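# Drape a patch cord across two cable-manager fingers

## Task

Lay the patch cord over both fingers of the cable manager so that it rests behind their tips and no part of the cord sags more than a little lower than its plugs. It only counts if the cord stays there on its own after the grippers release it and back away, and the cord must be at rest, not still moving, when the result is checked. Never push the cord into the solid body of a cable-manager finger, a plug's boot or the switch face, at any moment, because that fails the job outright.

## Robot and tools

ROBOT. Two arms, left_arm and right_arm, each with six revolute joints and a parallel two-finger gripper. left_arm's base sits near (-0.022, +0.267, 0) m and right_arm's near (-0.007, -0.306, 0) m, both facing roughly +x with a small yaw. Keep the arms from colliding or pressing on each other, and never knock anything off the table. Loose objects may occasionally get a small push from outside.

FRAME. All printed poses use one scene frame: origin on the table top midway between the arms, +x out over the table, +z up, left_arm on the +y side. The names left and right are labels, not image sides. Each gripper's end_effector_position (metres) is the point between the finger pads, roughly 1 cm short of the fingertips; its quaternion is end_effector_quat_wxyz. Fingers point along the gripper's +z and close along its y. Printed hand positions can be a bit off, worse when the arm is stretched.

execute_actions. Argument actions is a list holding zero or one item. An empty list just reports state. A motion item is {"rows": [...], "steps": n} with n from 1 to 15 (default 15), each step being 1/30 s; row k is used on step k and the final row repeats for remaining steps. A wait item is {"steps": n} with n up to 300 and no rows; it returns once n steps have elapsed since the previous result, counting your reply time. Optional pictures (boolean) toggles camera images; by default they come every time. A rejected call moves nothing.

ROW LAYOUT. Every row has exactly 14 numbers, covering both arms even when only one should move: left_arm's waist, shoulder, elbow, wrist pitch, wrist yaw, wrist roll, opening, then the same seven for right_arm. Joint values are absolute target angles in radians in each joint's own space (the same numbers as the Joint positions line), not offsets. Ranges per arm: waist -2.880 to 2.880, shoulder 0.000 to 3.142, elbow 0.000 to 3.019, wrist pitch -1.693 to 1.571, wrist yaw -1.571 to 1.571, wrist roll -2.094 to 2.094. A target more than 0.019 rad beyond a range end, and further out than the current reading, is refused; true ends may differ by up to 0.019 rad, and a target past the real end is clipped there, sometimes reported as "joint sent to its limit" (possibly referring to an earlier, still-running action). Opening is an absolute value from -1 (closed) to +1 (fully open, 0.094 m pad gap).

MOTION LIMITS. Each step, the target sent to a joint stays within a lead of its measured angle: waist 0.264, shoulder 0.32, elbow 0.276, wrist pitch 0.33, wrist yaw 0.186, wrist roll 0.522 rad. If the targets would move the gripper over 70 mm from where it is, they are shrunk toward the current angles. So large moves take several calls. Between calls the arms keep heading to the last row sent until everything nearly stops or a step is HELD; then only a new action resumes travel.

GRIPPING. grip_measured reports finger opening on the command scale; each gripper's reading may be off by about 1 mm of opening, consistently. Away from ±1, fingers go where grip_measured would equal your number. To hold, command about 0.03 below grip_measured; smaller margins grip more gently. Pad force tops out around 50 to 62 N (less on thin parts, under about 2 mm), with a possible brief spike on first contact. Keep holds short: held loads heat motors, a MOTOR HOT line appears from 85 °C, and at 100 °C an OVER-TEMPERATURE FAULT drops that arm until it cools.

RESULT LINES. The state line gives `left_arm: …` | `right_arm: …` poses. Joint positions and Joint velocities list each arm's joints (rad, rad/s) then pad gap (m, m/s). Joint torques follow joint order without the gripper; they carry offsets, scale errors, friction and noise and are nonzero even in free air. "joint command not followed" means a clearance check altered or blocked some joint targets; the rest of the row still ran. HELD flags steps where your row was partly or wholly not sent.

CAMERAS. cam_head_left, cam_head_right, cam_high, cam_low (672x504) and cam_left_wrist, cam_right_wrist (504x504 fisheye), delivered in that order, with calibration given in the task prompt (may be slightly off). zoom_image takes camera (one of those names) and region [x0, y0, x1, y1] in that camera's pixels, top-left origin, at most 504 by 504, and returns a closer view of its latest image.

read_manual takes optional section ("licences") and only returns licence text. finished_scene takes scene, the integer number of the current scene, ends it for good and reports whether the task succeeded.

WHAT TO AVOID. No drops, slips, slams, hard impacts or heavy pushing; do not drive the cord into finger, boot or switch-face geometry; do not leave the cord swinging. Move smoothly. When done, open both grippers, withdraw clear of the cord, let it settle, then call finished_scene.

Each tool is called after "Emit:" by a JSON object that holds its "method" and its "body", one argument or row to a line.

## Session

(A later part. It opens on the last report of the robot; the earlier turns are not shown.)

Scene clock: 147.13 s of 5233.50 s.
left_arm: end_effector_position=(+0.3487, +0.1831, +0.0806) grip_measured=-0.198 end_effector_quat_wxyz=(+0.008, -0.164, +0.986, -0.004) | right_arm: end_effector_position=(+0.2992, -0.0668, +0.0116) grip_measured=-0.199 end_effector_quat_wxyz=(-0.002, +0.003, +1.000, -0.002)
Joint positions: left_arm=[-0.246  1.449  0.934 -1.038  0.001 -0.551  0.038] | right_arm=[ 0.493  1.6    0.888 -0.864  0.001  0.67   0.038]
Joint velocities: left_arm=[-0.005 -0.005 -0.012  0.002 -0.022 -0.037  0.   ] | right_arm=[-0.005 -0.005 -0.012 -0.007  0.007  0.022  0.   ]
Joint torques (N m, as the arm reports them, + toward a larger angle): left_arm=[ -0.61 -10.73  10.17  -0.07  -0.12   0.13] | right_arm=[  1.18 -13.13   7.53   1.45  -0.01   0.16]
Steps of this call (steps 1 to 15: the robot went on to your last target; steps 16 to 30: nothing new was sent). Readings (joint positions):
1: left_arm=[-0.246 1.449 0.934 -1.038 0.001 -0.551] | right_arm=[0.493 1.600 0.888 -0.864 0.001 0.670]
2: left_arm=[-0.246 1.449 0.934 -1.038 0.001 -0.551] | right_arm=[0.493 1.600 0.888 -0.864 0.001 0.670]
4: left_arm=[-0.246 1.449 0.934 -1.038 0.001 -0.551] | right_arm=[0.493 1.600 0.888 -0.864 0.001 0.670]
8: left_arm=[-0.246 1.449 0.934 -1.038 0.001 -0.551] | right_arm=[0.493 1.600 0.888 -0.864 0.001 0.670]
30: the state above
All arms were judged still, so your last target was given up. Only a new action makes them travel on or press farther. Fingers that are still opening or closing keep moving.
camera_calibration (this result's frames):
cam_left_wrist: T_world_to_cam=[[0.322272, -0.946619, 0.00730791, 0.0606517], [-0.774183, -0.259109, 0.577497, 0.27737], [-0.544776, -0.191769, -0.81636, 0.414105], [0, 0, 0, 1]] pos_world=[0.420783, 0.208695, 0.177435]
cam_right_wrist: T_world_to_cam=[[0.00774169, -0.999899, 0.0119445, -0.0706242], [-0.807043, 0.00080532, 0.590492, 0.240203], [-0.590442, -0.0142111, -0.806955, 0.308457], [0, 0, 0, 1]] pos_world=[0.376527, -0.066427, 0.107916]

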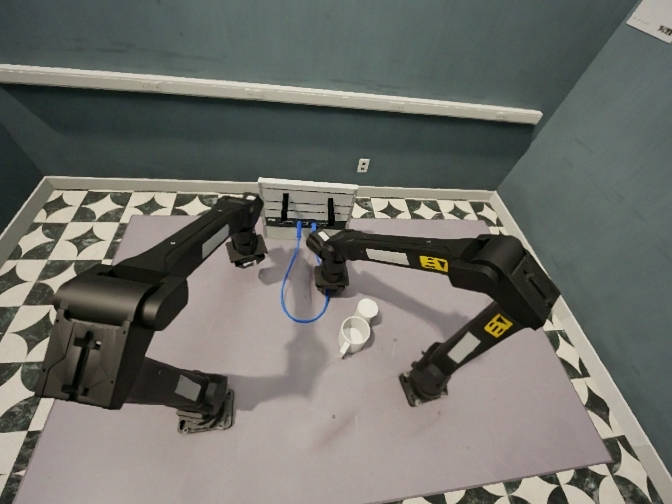

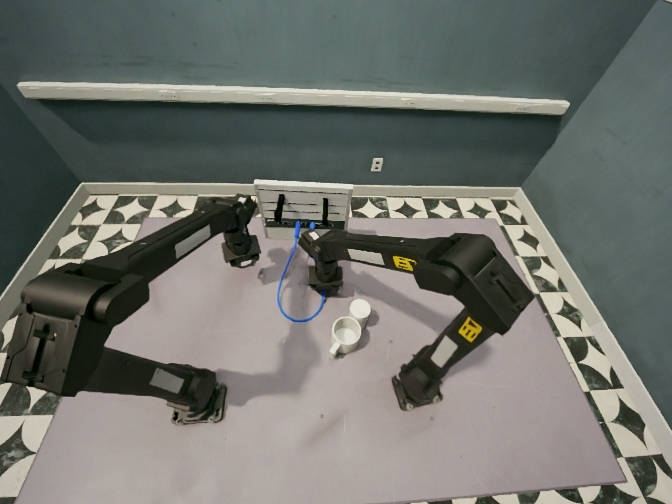

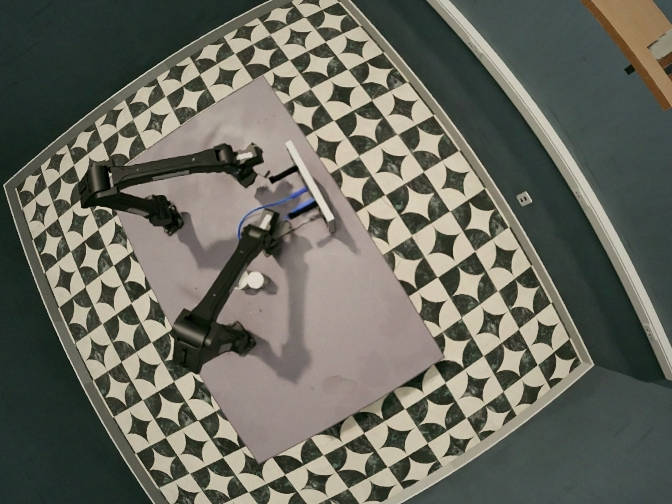

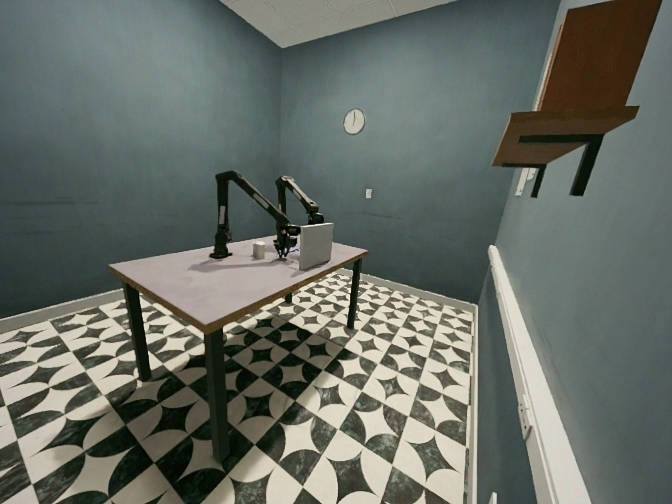

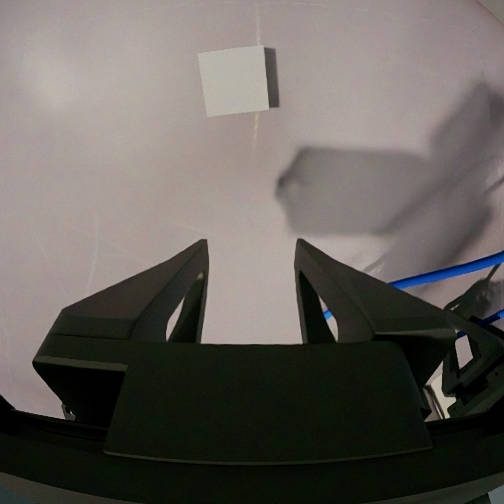

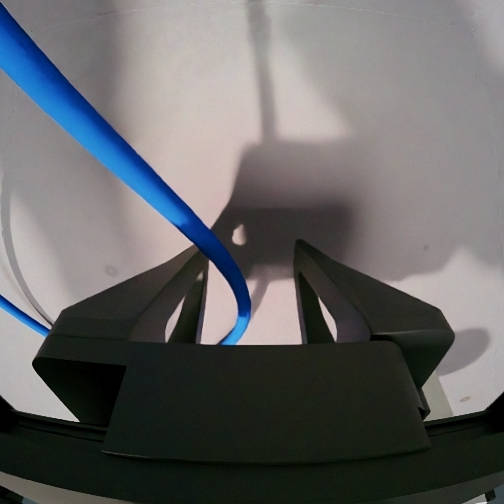

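Emit:
{"method": "execute_actions", "body": {
  "actions": [
    {"rows":[[-0.25,1.443,0.96,-1.052,0,-0.54,-0.2,0.50,1.59,0.885,-0.845,0,0.68,-0.91]],"steps":15}
  ],
  "pictures": false
}}

Emit:
{"method": "execute_actions", "body": {
  "actions": [
    {"steps":15}
  ]
}}

Scene clock: 159.77 s of 5233.50 s.
left_arm: end_effector_position=(+0.3487, +0.1831, +0.0806) grip_measured=-0.198 end_effector_quat_wxyz=(+0.008, -0.164, +0.986, -0.004) | right_arm: end_effector_position=(+0.2992, -0.0668, +0.0116) grip_measured=-0.901 end_effector_quat_wxyz=(-0.002, +0.003, +1.000, -0.002)
Joint positions: left_arm=[-0.246  1.449  0.934 -1.038  0.001 -0.551  0.038] | right_arm=[ 0.493  1.6    0.888 -0.864  0.001  0.67   0.005]
Joint velocities: left_arm=[-0.015  0.005 -0.002 -0.002  0.007  0.022 -0.001] | right_arm=[-0.015 -0.005  0.002 -0.017 -0.037 -0.051 -0.001]
Joint torques (N m, as the arm reports them, + toward a larger angle): left_arm=[ -0.58 -10.3   10.19  -0.1   -0.15   0.11] | right_arm=[  1.46 -12.67   7.21   1.41  -0.03   0.21]
Steps of this call (steps 1 to 90: nothing new was sent; then 9.13 s passed at rest; steps 91 to 105: all 15 steps of this action). Readings (joint positions):
91: left_arm=[-0.246 1.449 0.934 -1.038 0.001 -0.551] | right_arm=[0.493 1.600 0.888 -0.864 0.001 0.670]
92: left_arm=[-0.246 1.449 0.934 -1.038 0.001 -0.551] | right_arm=[0.493 1.600 0.888 -0.864 0.001 0.670]
94: left_arm=[-0.246 1.449 0.934 -1.038 0.001 -0.551] | right_arm=[0.493 1.600 0.888 -0.864 0.001 0.670]
98: left_arm=[-0.246 1.449 0.934 -1.038 0.001 -0.551] | right_arm=[0.493 1.600 0.888 -0.864 0.001 0.670]
105: the state above

Scene clock: 160.27 s of 5233.50 s.
left_arm: end_effector_position=(+0.3487, +0.1831, +0.0806) grip_measured=-0.198 end_effector_quat_wxyz=(+0.008, -0.164, +0.986, -0.004) | right_arm: end_effector_position=(+0.2992, -0.0668, +0.0116) grip_measured=-0.901 end_effector_quat_wxyz=(-0.002, +0.003, +1.000, -0.002)
Joint positions: left_arm=[-0.246  1.449  0.934 -1.038  0.001 -0.551  0.038] | right_arm=[ 0.493  1.6    0.888 -0.864  0.001  0.67   0.005]
Joint velocities: left_arm=[-0.005 -0.015 -0.007 -0.007 -0.022  0.022 -0.001] | right_arm=[-0.005  0.005 -0.007  0.012 -0.037  0.007 -0.001]
Joint torques (N m, as the arm reports them, + toward a larger angle): left_arm=[ -0.71 -10.44  10.11  -0.12  -0.14   0.11] | right_arm=[  0.98 -13.03   7.27   1.43  -0.02   0.17]
Steps of this call (steps 1 to 15: the robot went on to your last target). Readings (joint positions):
1: left_arm=[-0.246 1.449 0.934 -1.038 0.001 -0.551] | right_arm=[0.493 1.600 0.888 -0.864 0.001 0.670]
2: left_arm=[-0.246 1.449 0.934 -1.038 0.001 -0.551] | right_arm=[0.493 1.600 0.888 -0.864 0.001 0.670]
4: left_arm=[-0.246 1.449 0.934 -1.038 0.001 -0.551] | right_arm=[0.493 1.600 0.888 -0.864 0.001 0.670]
8: left_arm=[-0.246 1.449 0.934 -1.038 0.001 -0.551] | right_arm=[0.493 1.600 0.888 -0.864 0.001 0.670]
15: the state above
All arms were judged still, so your last target was given up. Only a new action makes them travel on or press farther. Fingers that are still opening or closing keep moving.
camera_calibration (this result's frames):
cam_left_wrist: T_world_to_cam=[[0.322272, -0.946619, 0.00730791, 0.0606517], [-0.774183, -0.259109, 0.577497, 0.27737], [-0.544776, -0.191769, -0.81636, 0.414105], [0, 0, 0, 1]] pos_world=[0.420783, 0.208695, 0.177435]
cam_right_wrist: T_world_to_cam=[[0.00774169, -0.999899, 0.0119445, -0.0706242], [-0.807043, 0.00080532, 0.590492, 0.240203], [-0.590442, -0.0142111, -0.806955, 0.308457], [0, 0, 0, 1]] pos_world=[0.376527, -0.066427, 0.107916]

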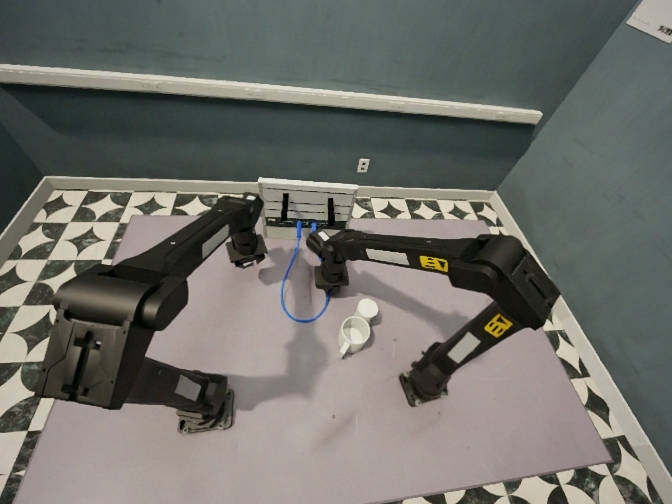

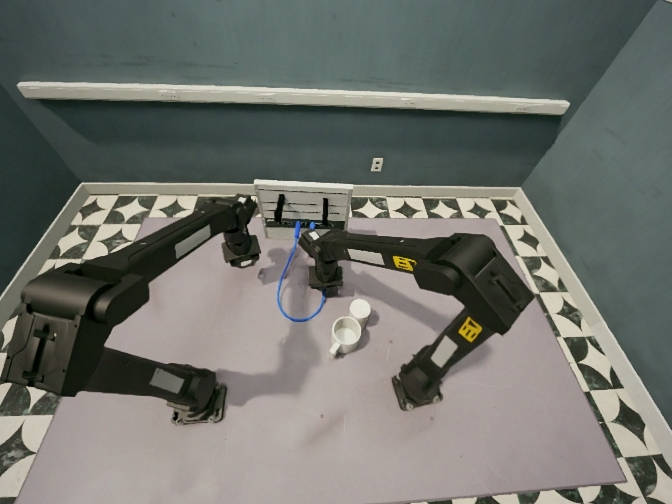

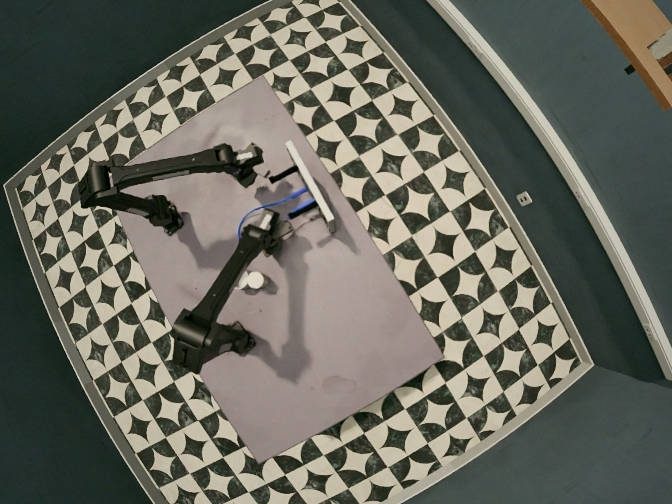

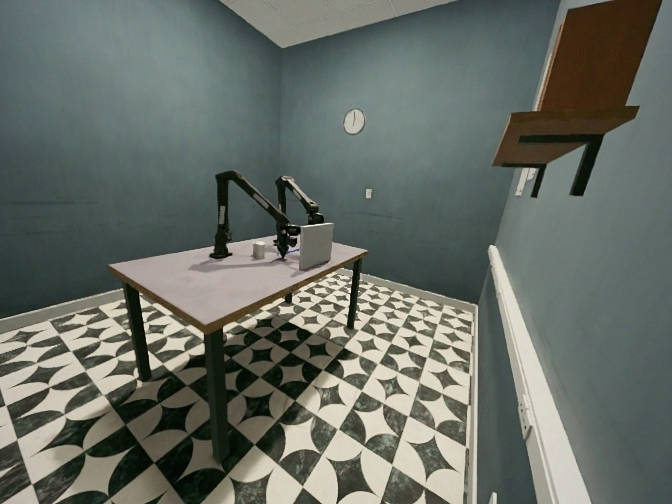

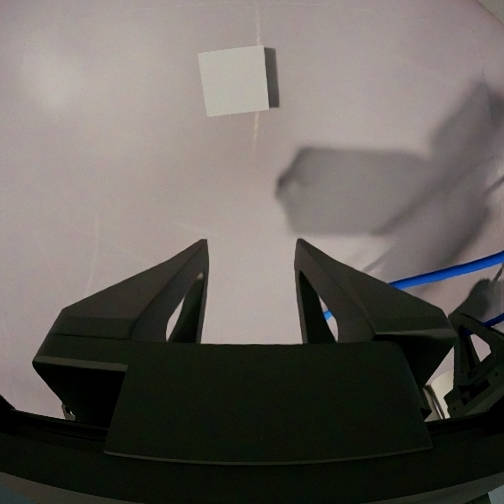

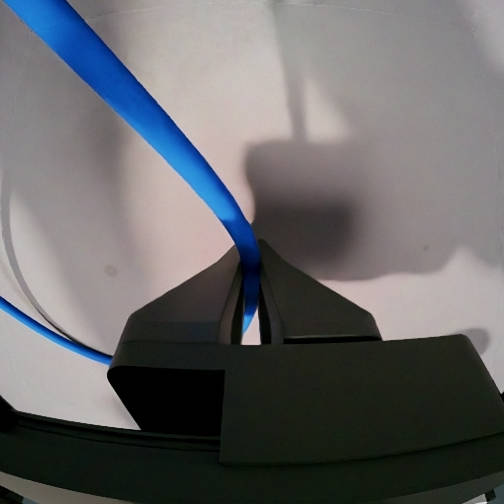

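Emit:
{"method": "execute_actions", "body": {
  "actions": [
    {"rows":[[-0.25,1.443,0.96,-1.052,0,-0.54,-0.2,0.43,1.595,0.96,-0.9,0,0.8,-0.93],[-0.25,1.443,0.96,-1.052,0,-0.54,-0.2,0.43,1.595,0.96,-0.9,0,0.8,-0.93],[-0.25,1.443,0.96,-1.052,0,-0.54,-0.2,0.43,1.595,0.96,-0.9,0,0.8,-0.93],[-0.25,1.443,0.96,-1.052,0,-0.54,-0.2,0.43,1.595,0.99,-0.9,0,0.8,-0.93],[-0.25,1.443,0.96,-1.052,0,-0.54,-0.2,0.36,1.6,1.01,-0.93,0,0.93,-0.93],[-0.25,1.443,0.96,-1.052,0,-0.54,-0.2,0.36,1.6,1.01,-0.93,0,0.93,-0.93],[-0.25,1.443,0.96,-1.052,0,-0.54,-0.2,0.36,1.6,1.01,-0.93,0,0.93,-0.93],[-0.25,1.443,0.96,-1.052,0,-0.54,-0.2,0.36,1.6,1.03,-0.93,0,0.93,-0.93],[-0.25,1.443,0.96,-1.052,0,-0.54,-0.2,0.29,1.605,1.04,-0.95,0,1.06,-0.93],[-0.25,1.443,0.96,-1.052,0,-0.54,-0.2,0.29,1.605,1.04,-0.95,0,1.06,-0.93],[-0.25,1.443,0.96,-1.052,0,-0.54,-0.2,0.29,1.605,1.04,-0.95,0,1.06,-0.93],[-0.25,1.443,0.96,-1.052,0,-0.54,-0.2,0.29,1.605,1.04,-0.95,0,1.06,-0.93],[-0.25,1.443,0.96,-1.052,0,-0.54,-0.2,0.225,1.61,1.06,-0.975,0,1.19,-0.93]],"steps":15}
  ],
  "pictures": false
}}

Emit:
{"method": "execute_actions", "body": {
  "actions": [
    {"steps":45}
  ]
}}

Emit:
{"method": "zoom_image", "body": {
  "camera": "cam_head_left",
  "region": [220,160,400,340]
}}

Scene clock: 183.73 s of 5233.50 s.
left_arm: end_effector_position=(+0.3487, +0.1831, +0.0806) grip_measured=-0.198 end_effector_quat_wxyz=(+0.008, -0.164, +0.986, -0.004) | right_arm: end_effector_position=(+0.3184, -0.0887, +0.0267) grip_measured=-0.915 end_effector_quat_wxyz=(-0.015, +0.222, +0.975, -0.017)
Joint positions: left_arm=[-0.246  1.449  0.934 -1.038  0.001 -0.551  0.038] | right_arm=[ 0.418  1.601  0.94  -0.955  0.001  1.037  0.004]
Joint velocities: left_arm=[-0.005  0.015 -0.007  0.007 -0.066  0.022 -0.   ] | right_arm=[-0.005 -0.005  0.007 -0.11  -0.051  0.549 -0.   ]
Joint torques (N m, as the arm reports them, + toward a larger angle): left_arm=[ -0.64 -10.38  10.12  -0.14  -0.14   0.11] | right_arm=[-11.55 -11.99  15.32   0.43  -0.01   0.15]
Steps of this call (steps 1 to 90: nothing new was sent; then 19.97 s passed at rest; steps 91 to 105: all 15 steps of this action). Readings (joint positions):
91: left_arm=[-0.246 1.449 0.934 -1.038 0.001 -0.551] | right_arm=[0.489 1.600 0.890 -0.868 -0.001 0.689]
92: left_arm=[-0.246 1.449 0.934 -1.038 0.001 -0.551] | right_arm=[0.480 1.600 0.893 -0.875 -0.001 0.709]
94: left_arm=[-0.246 1.449 0.934 -1.038 0.001 -0.551] | right_arm=[0.454 1.600 0.902 -0.883 -0.001 0.738]
98: left_arm=[-0.246 1.449 0.934 -1.038 0.001 -0.551] | right_arm=[0.422 1.600 0.928 -0.917 0.001 0.844]
105: the state above

Scene clock: 185.23 s of 5233.50 s.
left_arm: end_effector_position=(+0.3487, +0.1831, +0.0806) grip_measured=-0.198 end_effector_quat_wxyz=(+0.008, -0.164, +0.986, -0.004) | right_arm: end_effector_position=(+0.3174, -0.0893, +0.0273) grip_measured=-0.915 end_effector_quat_wxyz=(-0.016, +0.286, +0.958, -0.020)
Joint positions: left_arm=[-0.246  1.449  0.934 -1.038  0.001 -0.551  0.038] | right_arm=[ 0.418  1.601  0.941 -0.963  0.001  1.171  0.004]
Joint velocities: left_arm=[-0.005  0.015 -0.002  0.007 -0.007 -0.007 -0.001] | right_arm=[-0.005 -0.024  0.017  0.002 -0.051 -0.037 -0.   ]
Joint torques (N m, as the arm reports them, + toward a larger angle): left_arm=[ -0.55 -10.56  10.12  -0.08  -0.14   0.11] | right_arm=[-12.24 -11.97  15.31   0.16   0.03   0.19]
Steps of this call (steps 1 to 45: the robot went on to your last target). Readings (joint positions):
1: left_arm=[-0.246 1.449 0.934 -1.038 0.001 -0.551] | right_arm=[0.418 1.601 0.940 -0.957 0.001 1.057]
2: left_arm=[-0.246 1.449 0.934 -1.038 0.001 -0.551] | right_arm=[0.418 1.601 0.941 -0.959 0.001 1.073]
4: left_arm=[-0.246 1.449 0.934 -1.038 0.001 -0.551] | right_arm=[0.418 1.601 0.941 -0.961 0.001 1.100]
8: left_arm=[-0.246 1.449 0.934 -1.038 0.001 -0.551] | right_arm=[0.418 1.601 0.941 -0.962 0.001 1.133]
45: the state above
All arms were judged still, so your last target was given up. Only a new action makes them travel on or press farther. Fingers that are still opening or closing keep moving.
camera_calibration (this result's frames):
cam_left_wrist: T_world_to_cam=[[0.322272, -0.946619, 0.00730791, 0.0606517], [-0.774183, -0.259109, 0.577497, 0.27737], [-0.544776, -0.191769, -0.81636, 0.414105], [0, 0, 0, 1]] pos_world=[0.420783, 0.208695, 0.177435]
cam_right_wrist: T_world_to_cam=[[-0.536163, -0.842244, 0.0561542, 0.0919883], [-0.654134, 0.456617, 0.603001, 0.237514], [-0.533515, 0.286574, -0.795762, 0.340057], [0, 0, 0, 1]] pos_world=[0.386112, -0.128428, 0.122218]

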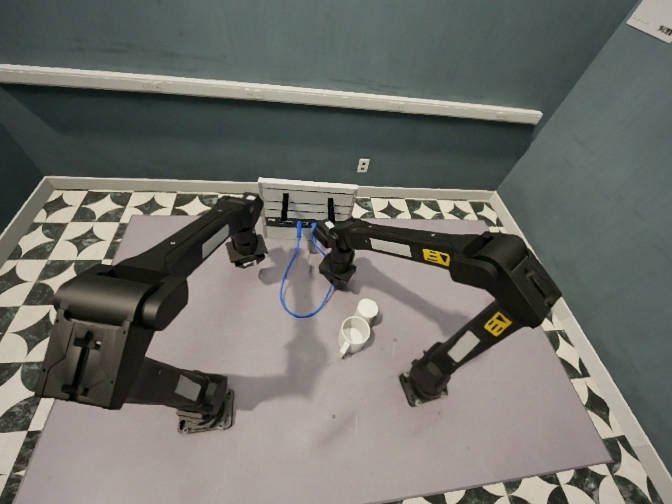

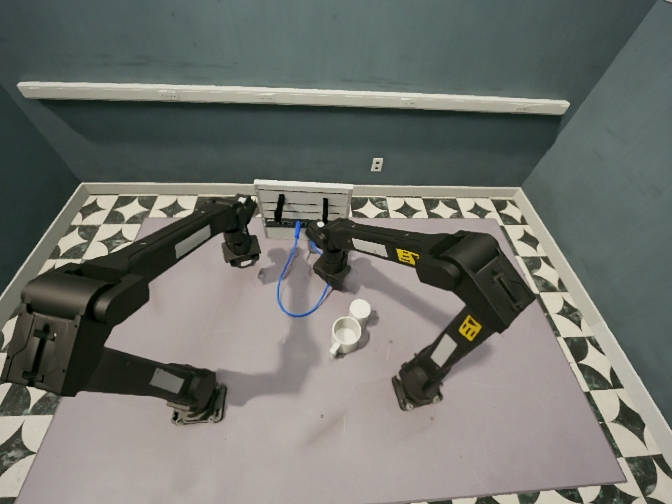

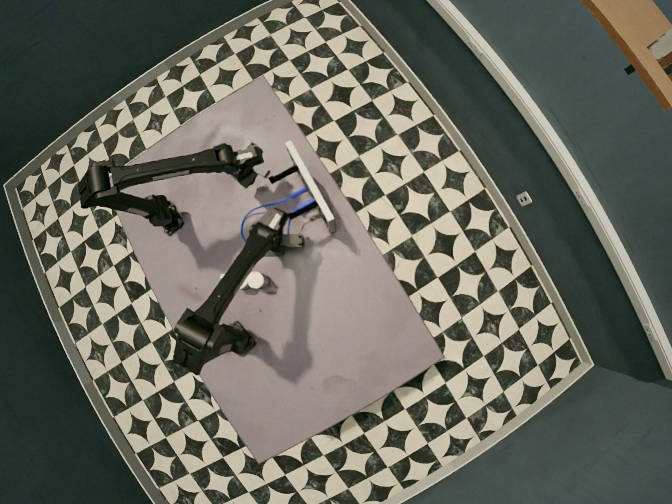

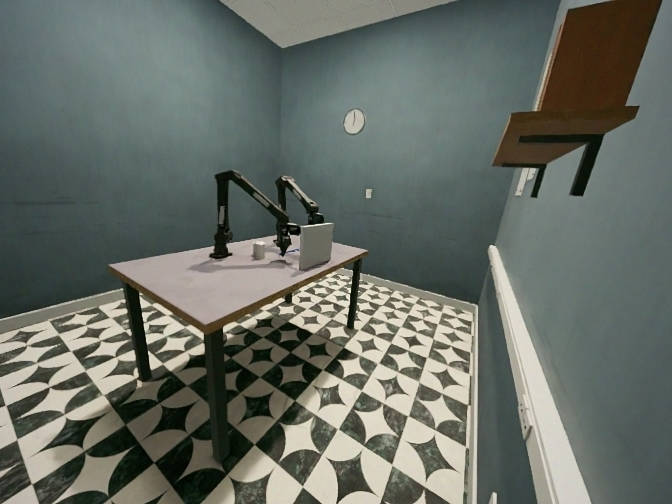

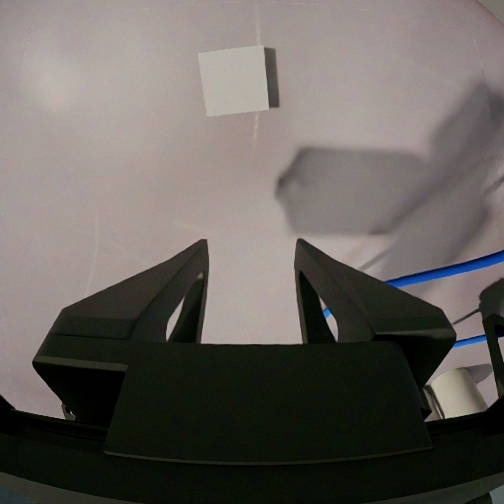

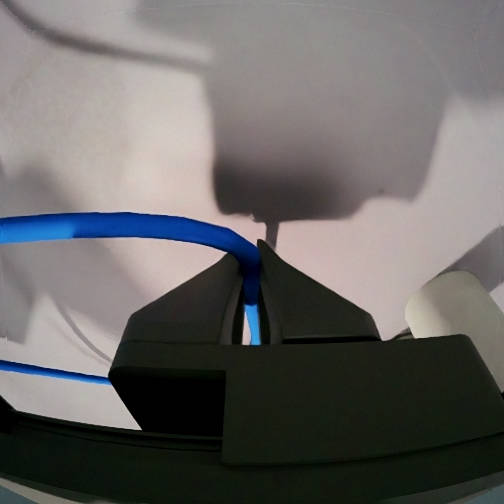

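Region (220, 160, 400, 340) of cam_head_left's 672x504 image, scaled by 2.800, with more detail than that image has.

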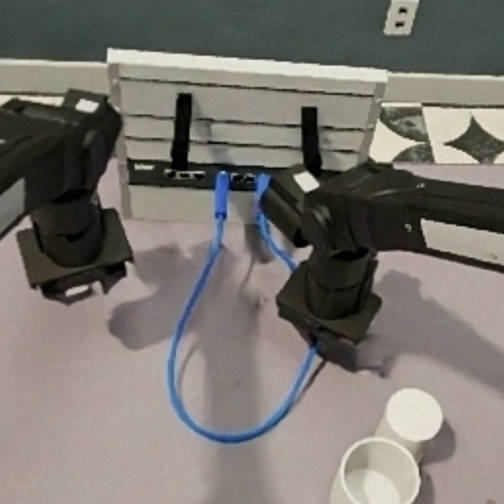

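Emit:
{"method": "execute_actions", "body": {
  "actions": [
    {"rows":[[-0.25,1.443,0.96,-1.052,0,-0.54,-0.2,0.418,1.62,1.165,-1.07,0,1.17,-0.93]],"steps":15}
  ],
  "pictures": false
}}

Emit:
{"method": "execute_actions", "body": {
  "actions": [
    {"steps":30}
  ]
}}

Emit:
{"method": "zoom_image", "body": {
  "camera": "cam_head_left",
  "region": [220,160,400,340]
}}

Scene clock: 202.20 s of 5233.50 s.
left_arm: end_effector_position=(+0.3487, +0.1831, +0.0806) grip_measured=-0.198 end_effector_quat_wxyz=(+0.008, -0.164, +0.986, -0.004) | right_arm: end_effector_position=(+0.3613, -0.0591, +0.0759) grip_measured=-0.915 end_effector_quat_wxyz=(+0.003, +0.291, +0.957, +0.004)
Joint positions: left_arm=[-0.246  1.449  0.934 -1.038  0.001 -0.551  0.038] | right_arm=[ 0.42   1.616  1.113 -1.059 -0.001  1.182  0.004]
Joint velocities: left_arm=[ 0.005  0.005 -0.002 -0.002 -0.022  0.051  0.   ] | right_arm=[-0.015 -0.015 -0.017 -0.017 -0.022 -0.081  0.   ]
Joint torques (N m, as the arm reports them, + toward a larger angle): left_arm=[ -0.61 -10.37  10.15  -0.07  -0.14   0.1 ] | right_arm=[ -0.19 -13.01  13.32   0.2    0.11  -0.05]
Steps of this call (steps 1 to 90: nothing new was sent; then 13.47 s passed at rest; steps 91 to 105: all 15 steps of this action). Readings (joint positions):
91: left_arm=[-0.246 1.449 0.934 -1.038 0.001 -0.551] | right_arm=[0.426 1.603 0.951 -0.980 0.001 1.171]
92: left_arm=[-0.246 1.449 0.934 -1.038 0.001 -0.551] | right_arm=[0.426 1.608 0.971 -1.006 0.000 1.171]
94: left_arm=[-0.246 1.449 0.934 -1.038 0.001 -0.551] | right_arm=[0.426 1.616 1.027 -1.037 0.000 1.171]
98: left_arm=[-0.246 1.449 0.934 -1.038 0.001 -0.551] | right_arm=[0.424 1.618 1.113 -1.054 -0.001 1.184]
105: the state above

Scene clock: 203.20 s of 5233.50 s.
left_arm: end_effector_position=(+0.3487, +0.1831, +0.0806) grip_measured=-0.198 end_effector_quat_wxyz=(+0.008, -0.164, +0.986, -0.004) | right_arm: end_effector_position=(+0.3613, -0.0591, +0.0759) grip_measured=-0.915 end_effector_quat_wxyz=(+0.003, +0.291, +0.957, +0.004)
Joint positions: left_arm=[-0.246  1.449  0.934 -1.038  0.001 -0.551  0.038] | right_arm=[ 0.42   1.616  1.113 -1.059 -0.001  1.181  0.004]
Joint velocities: left_arm=[ 0.005 -0.005 -0.007 -0.002 -0.066 -0.066  0.   ] | right_arm=[-0.005  0.005 -0.007 -0.017  0.022  0.022 -0.   ]
Joint torques (N m, as the arm reports them, + toward a larger angle): left_arm=[ -0.57 -10.35  10.2   -0.11  -0.14   0.12] | right_arm=[  0.37 -13.14  13.36   0.07   0.1    0.  ]
Steps of this call (steps 1 to 15: the robot went on to your last target; steps 16 to 30: nothing new was sent). Readings (joint positions):
1: left_arm=[-0.246 1.449 0.934 -1.038 0.001 -0.551] | right_arm=[0.420 1.616 1.113 -1.059 -0.001 1.182]
2: left_arm=[-0.246 1.449 0.934 -1.038 0.001 -0.551] | right_arm=[0.420 1.616 1.113 -1.059 -0.001 1.182]
4: left_arm=[-0.246 1.449 0.934 -1.038 0.001 -0.551] | right_arm=[0.420 1.616 1.113 -1.059 -0.001 1.182]
8: left_arm=[-0.246 1.449 0.934 -1.038 0.001 -0.551] | right_arm=[0.420 1.616 1.113 -1.059 -0.001 1.182]
30: the state above
All arms were judged still, so your last target was given up. Only a new action makes them travel on or press farther. Fingers that are still opening or closing keep moving.
camera_calibration (this result's frames):
cam_left_wrist: T_world_to_cam=[[0.322272, -0.946619, 0.00730791, 0.0606517], [-0.774183, -0.259109, 0.577497, 0.27737], [-0.544776, -0.191769, -0.81636, 0.414105], [0, 0, 0, 1]] pos_world=[0.420783, 0.208695, 0.177435]
cam_right_wrist: T_world_to_cam=[[-0.545602, -0.838044, 0.000141479, 0.14617], [-0.679468, 0.442462, 0.585278, 0.232763], [-0.490552, 0.319233, -0.810833, 0.381024], [0, 0, 0, 1]] pos_world=[0.424818, -0.102127, 0.172695]

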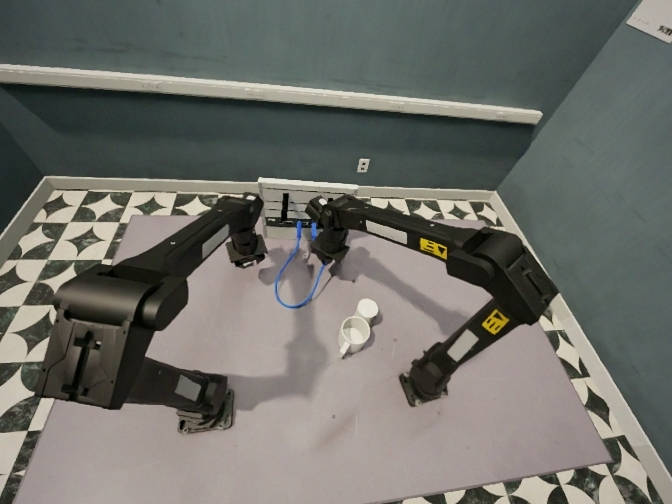

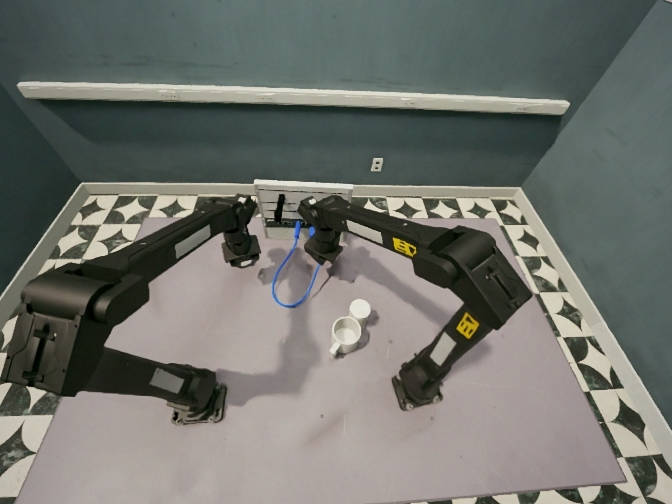

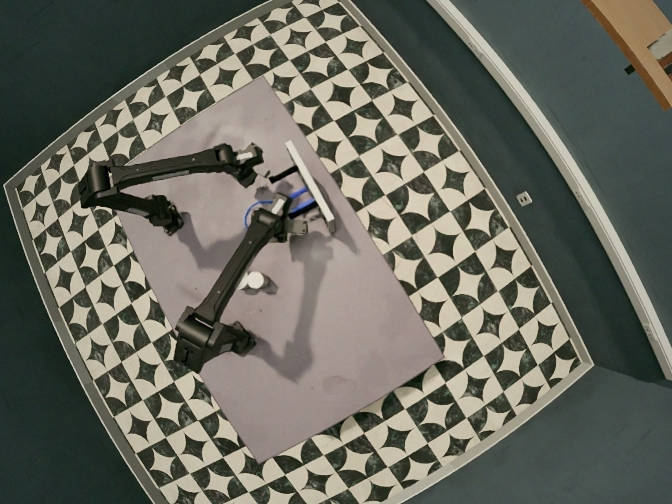

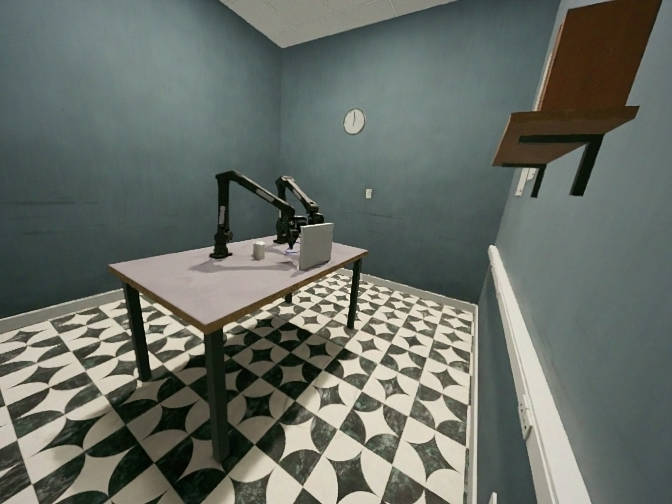

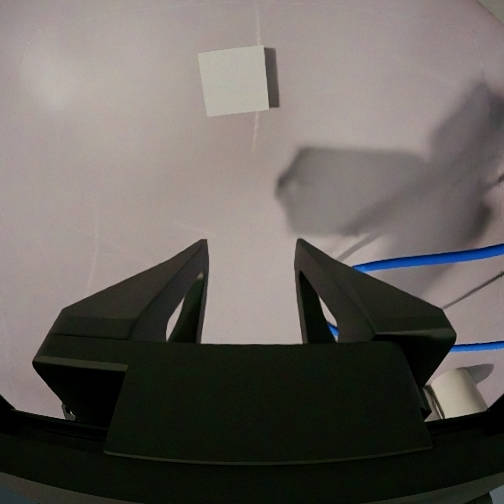

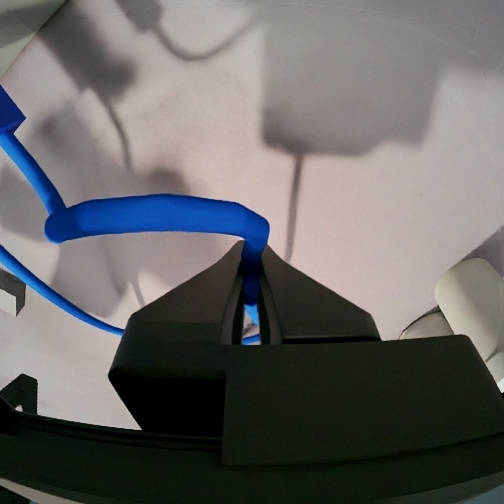

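Region (220, 160, 400, 340) of cam_head_left's 672x504 image, scaled by 2.800, with more detail than that image has.

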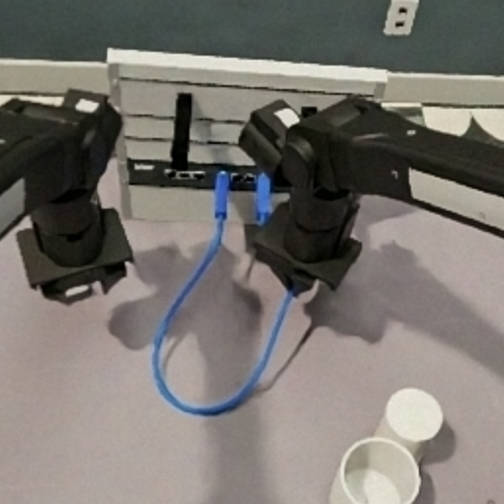

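Emit:
{"method": "execute_actions", "body": {
  "actions": [
    {"rows":[[-0.25,1.443,0.96,-1.052,0,-0.54,-0.2,0.418,1.62,1.165,-1.07,0,1.17,-0.2]],"steps":15}
  ],
  "pictures": false
}}

Emit:
{"method": "execute_actions", "body": {
  "actions": [
    {"rows":[[-0.25,1.443,0.96,-1.052,0,-0.54,-0.2,0.418,1.35,1.165,-1.3,0,1.17,-0.2]],"steps":15}
  ],
  "pictures": false
}}

Emit:
{"method": "execute_actions", "body": {
  "actions": [
    {"rows":[[-0.25,1.443,0.96,-1.052,0,-0.54,-0.2,-0.1,1.35,1.165,-1.3,0,0.7,-0.2]],"steps":15}
  ],
  "pictures": false
}}

Emit:
{"method": "execute_actions", "body": {
  "actions": [
    {"steps":45}
  ]
}}

Emit:
{"method": "zoom_image", "body": {
  "camera": "cam_head_left",
  "region": [220,160,400,340]
}}

Scene clock: 230.37 s of 5233.50 s.
left_arm: end_effector_position=(+0.3487, +0.1831, +0.0806) grip_measured=-0.198 end_effector_quat_wxyz=(+0.008, -0.164, +0.986, -0.004) | right_arm: end_effector_position=(+0.3613, -0.0591, +0.0759) grip_measured=-0.201 end_effector_quat_wxyz=(+0.003, +0.290, +0.957, +0.004)
Joint positions: left_arm=[-0.246  1.449  0.934 -1.038  0.001 -0.551  0.038] | right_arm=[ 0.42   1.616  1.113 -1.059 -0.001  1.18   0.038]
Joint velocities: left_arm=[-0.015  0.005 -0.002  0.007  0.022  0.139 -0.001] | right_arm=[ 0.024 -0.005  0.007 -0.002 -0.007 -0.037  0.   ]
Joint torques (N m, as the arm reports them, + toward a larger angle): left_arm=[ -0.5  -10.52  10.16  -0.06  -0.15   0.1 ] | right_arm=[  0.77 -13.8   13.34   0.18   0.05  -0.02]
Steps of this call (steps 1 to 90: nothing new was sent; then 23.67 s passed at rest; steps 91 to 105: all 15 steps of this action). Readings (joint positions):
91: left_arm=[-0.246 1.449 0.934 -1.038 0.001 -0.551] | right_arm=[0.420 1.616 1.113 -1.059 -0.001 1.181]
92: left_arm=[-0.246 1.449 0.934 -1.038 0.001 -0.551] | right_arm=[0.420 1.616 1.113 -1.059 -0.001 1.181]
94: left_arm=[-0.246 1.449 0.934 -1.038 0.001 -0.551] | right_arm=[0.420 1.616 1.113 -1.059 -0.001 1.181]
98: left_arm=[-0.246 1.449 0.934 -1.038 0.001 -0.551] | right_arm=[0.420 1.616 1.113 -1.059 -0.001 1.180]
105: the state above

Scene clock: 230.87 s of 5233.50 s.
left_arm: end_effector_position=(+0.3487, +0.1831, +0.0806) grip_measured=-0.198 end_effector_quat_wxyz=(+0.008, -0.164, +0.986, -0.004) | right_arm: end_effector_position=(+0.3164, -0.0892, +0.1982) grip_measured=-0.201 end_effector_quat_wxyz=(+0.031, +0.290, +0.956, +0.039)
Joint positions: left_arm=[-0.246  1.449  0.934 -1.038  0.001 -0.551  0.038] | right_arm=[ 0.42   1.31   1.123 -1.284 -0.001  1.18   0.038]
Joint velocities: left_arm=[-0.005 -0.015 -0.022 -0.012 -0.022  0.022  0.   ] | right_arm=[-0.005  0.103 -0.007 -0.027  0.11   0.022 -0.001]
Joint torques (N m, as the arm reports them, + toward a larger angle): left_arm=[ -0.76 -10.37  10.16  -0.11  -0.15   0.11] | right_arm=[ 0.47 -7.34 13.81  0.2   0.06 -0.05]
Steps of this call (steps 1 to 15: all 15 steps of this action). Readings (joint positions):
1: left_arm=[-0.246 1.449 0.934 -1.038 0.001 -0.551] | right_arm=[0.420 1.609 1.113 -1.078 -0.001 1.180]
2: left_arm=[-0.246 1.449 0.934 -1.038 0.001 -0.551] | right_arm=[0.420 1.596 1.113 -1.113 -0.001 1.180]
4: left_arm=[-0.246 1.449 0.934 -1.038 0.001 -0.551] | right_arm=[0.420 1.550 1.113 -1.176 -0.001 1.180]
8: left_arm=[-0.246 1.449 0.934 -1.038 0.001 -0.551] | right_arm=[0.420 1.409 1.113 -1.260 -0.001 1.180]
15: the state above

Scene clock: 231.37 s of 5233.50 s.
left_arm: end_effector_position=(+0.3487, +0.1831, +0.0806) grip_measured=-0.198 end_effector_quat_wxyz=(+0.008, -0.164, +0.986, -0.004) | right_arm: end_effector_position=(+0.3844, -0.2952, +0.1845) grip_measured=-0.201 end_effector_quat_wxyz=(+0.029, +0.348, +0.937, +0.010)
Joint positions: left_arm=[-0.246  1.449  0.934 -1.038  0.001 -0.551  0.038] | right_arm=[-0.141  1.347  1.123 -1.285  0.004  0.743  0.038]
Joint velocities: left_arm=[-0.005  0.015 -0.032 -0.002  0.007  0.007 -0.   ] | right_arm=[ 0.308 -0.005  0.012 -0.012  0.007 -0.227  0.   ]
Joint torques (N m, as the arm reports them, + toward a larger angle): left_arm=[ -0.53 -10.42  10.14  -0.04  -0.14   0.1 ] | right_arm=[  2.55 -10.34  13.66   0.22  -0.1   -0.02]
Steps of this call (steps 1 to 15: all 15 steps of this action). Readings (joint positions):
1: left_arm=[-0.246 1.449 0.934 -1.038 0.001 -0.551] | right_arm=[0.405 1.314 1.123 -1.285 -0.007 1.127]
2: left_arm=[-0.246 1.449 0.934 -1.038 0.001 -0.551] | right_arm=[0.375 1.320 1.123 -1.285 -0.008 1.071]
4: left_arm=[-0.246 1.449 0.934 -1.038 0.001 -0.551] | right_arm=[0.276 1.329 1.123 -1.285 -0.008 0.981]
8: left_arm=[-0.246 1.449 0.934 -1.038 0.001 -0.551] | right_arm=[0.026 1.343 1.123 -1.285 -0.004 0.856]
15: the state above

Scene clock: 232.87 s of 5233.50 s.
left_arm: end_effector_position=(+0.3487, +0.1831, +0.0806) grip_measured=-0.198 end_effector_quat_wxyz=(+0.008, -0.164, +0.986, -0.004) | right_arm: end_effector_position=(+0.3834, -0.2770, +0.1845) grip_measured=-0.201 end_effector_quat_wxyz=(+0.029, +0.312, +0.950, +0.012)
Joint positions: left_arm=[-0.246  1.449  0.934 -1.038  0.001 -0.551  0.038] | right_arm=[-0.096  1.347  1.123 -1.285  0.001  0.711  0.038]
Joint velocities: left_arm=[-0.005 -0.015 -0.027 -0.007 -0.081 -0.037  0.   ] | right_arm=[-0.005 -0.005 -0.017  0.012 -0.007  0.022 -0.   ]
Joint torques (N m, as the arm reports them, + toward a larger angle): left_arm=[ -0.6  -10.64  10.14  -0.12  -0.15   0.11] | right_arm=[  0.41 -10.77  13.78   0.31  -0.01  -0.04]
Steps of this call (steps 1 to 30: the robot went on to your last target; steps 31 to 45: nothing new was sent). Readings (joint positions):
1: left_arm=[-0.246 1.449 0.934 -1.038 0.001 -0.551] | right_arm=[-0.129 1.347 1.123 -1.285 0.003 0.737]
2: left_arm=[-0.246 1.449 0.934 -1.038 0.001 -0.551] | right_arm=[-0.118 1.347 1.123 -1.285 0.003 0.731]
4: left_arm=[-0.246 1.449 0.934 -1.038 0.001 -0.551] | right_arm=[-0.101 1.347 1.123 -1.285 0.001 0.724]
8: left_arm=[-0.246 1.449 0.934 -1.038 0.001 -0.551] | right_arm=[-0.096 1.347 1.123 -1.285 0.001 0.716]
45: the state above
All arms were judged still, so your last target was given up. Only a new action makes them travel on or press farther. Fingers that are still opening or closing keep moving.
camera_calibration (this result's frames):
cam_left_wrist: T_world_to_cam=[[0.322272, -0.946619, 0.00730791, 0.0606517], [-0.774183, -0.259109, 0.577497, 0.27737], [-0.544776, -0.191769, -0.81636, 0.414105], [0, 0, 0, 1]] pos_world=[0.420783, 0.208695, 0.177435]
cam_right_wrist: T_world_to_cam=[[-0.582057, -0.812564, -0.0307981, 0.00234852], [-0.689654, 0.47324, 0.548107, 0.299962], [-0.430797, 0.34027, -0.835841, 0.537093], [0, 0, 0, 1]] pos_world=[0.439616, -0.322802, 0.284585]

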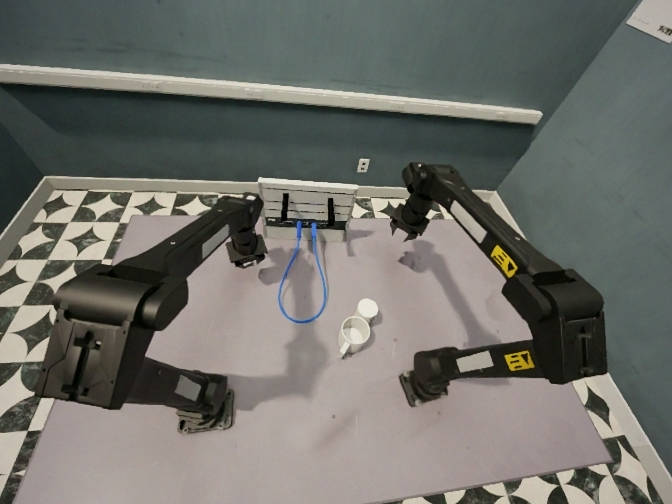

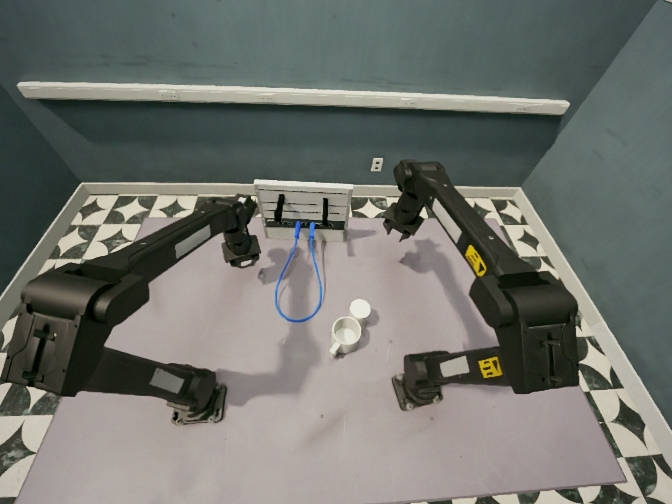

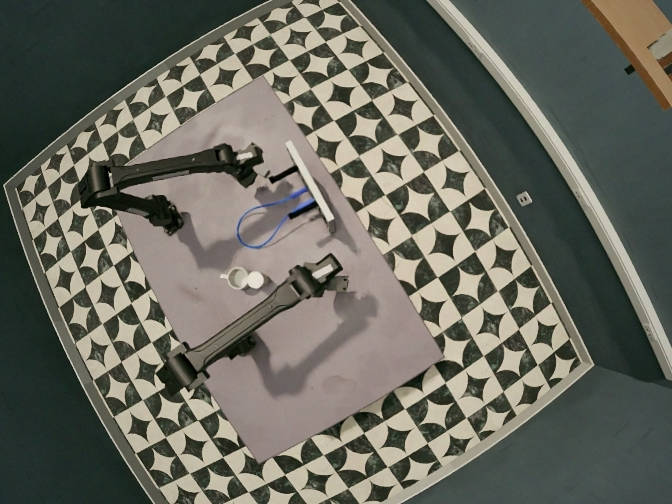

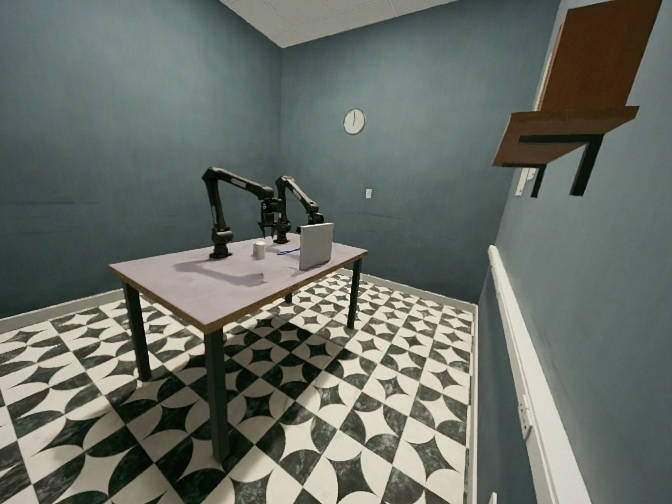

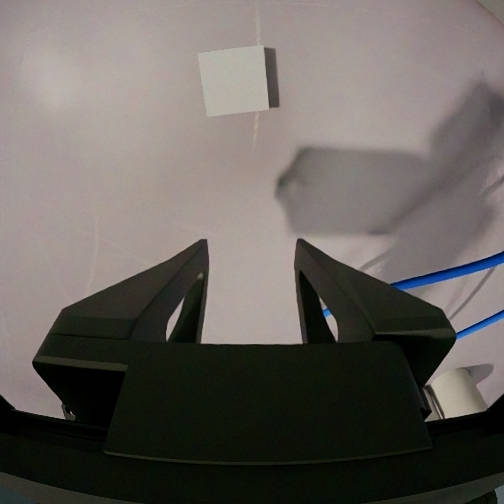

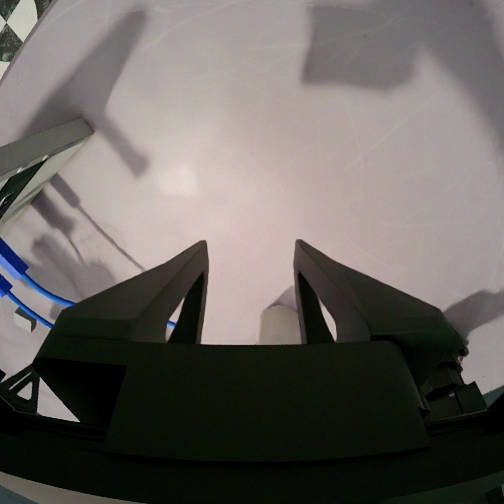

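Region (220, 160, 400, 340) of cam_head_left's 672x504 image, scaled by 2.800, with more detail than that image has.

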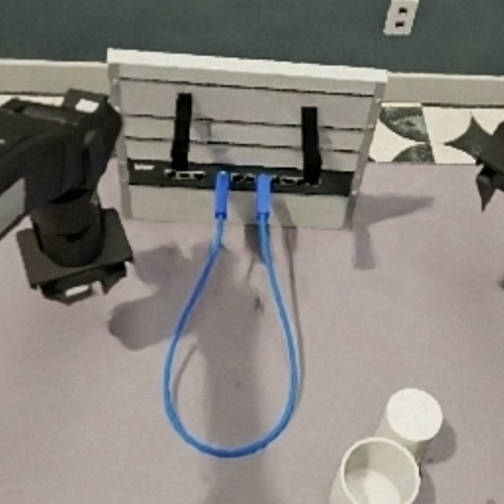

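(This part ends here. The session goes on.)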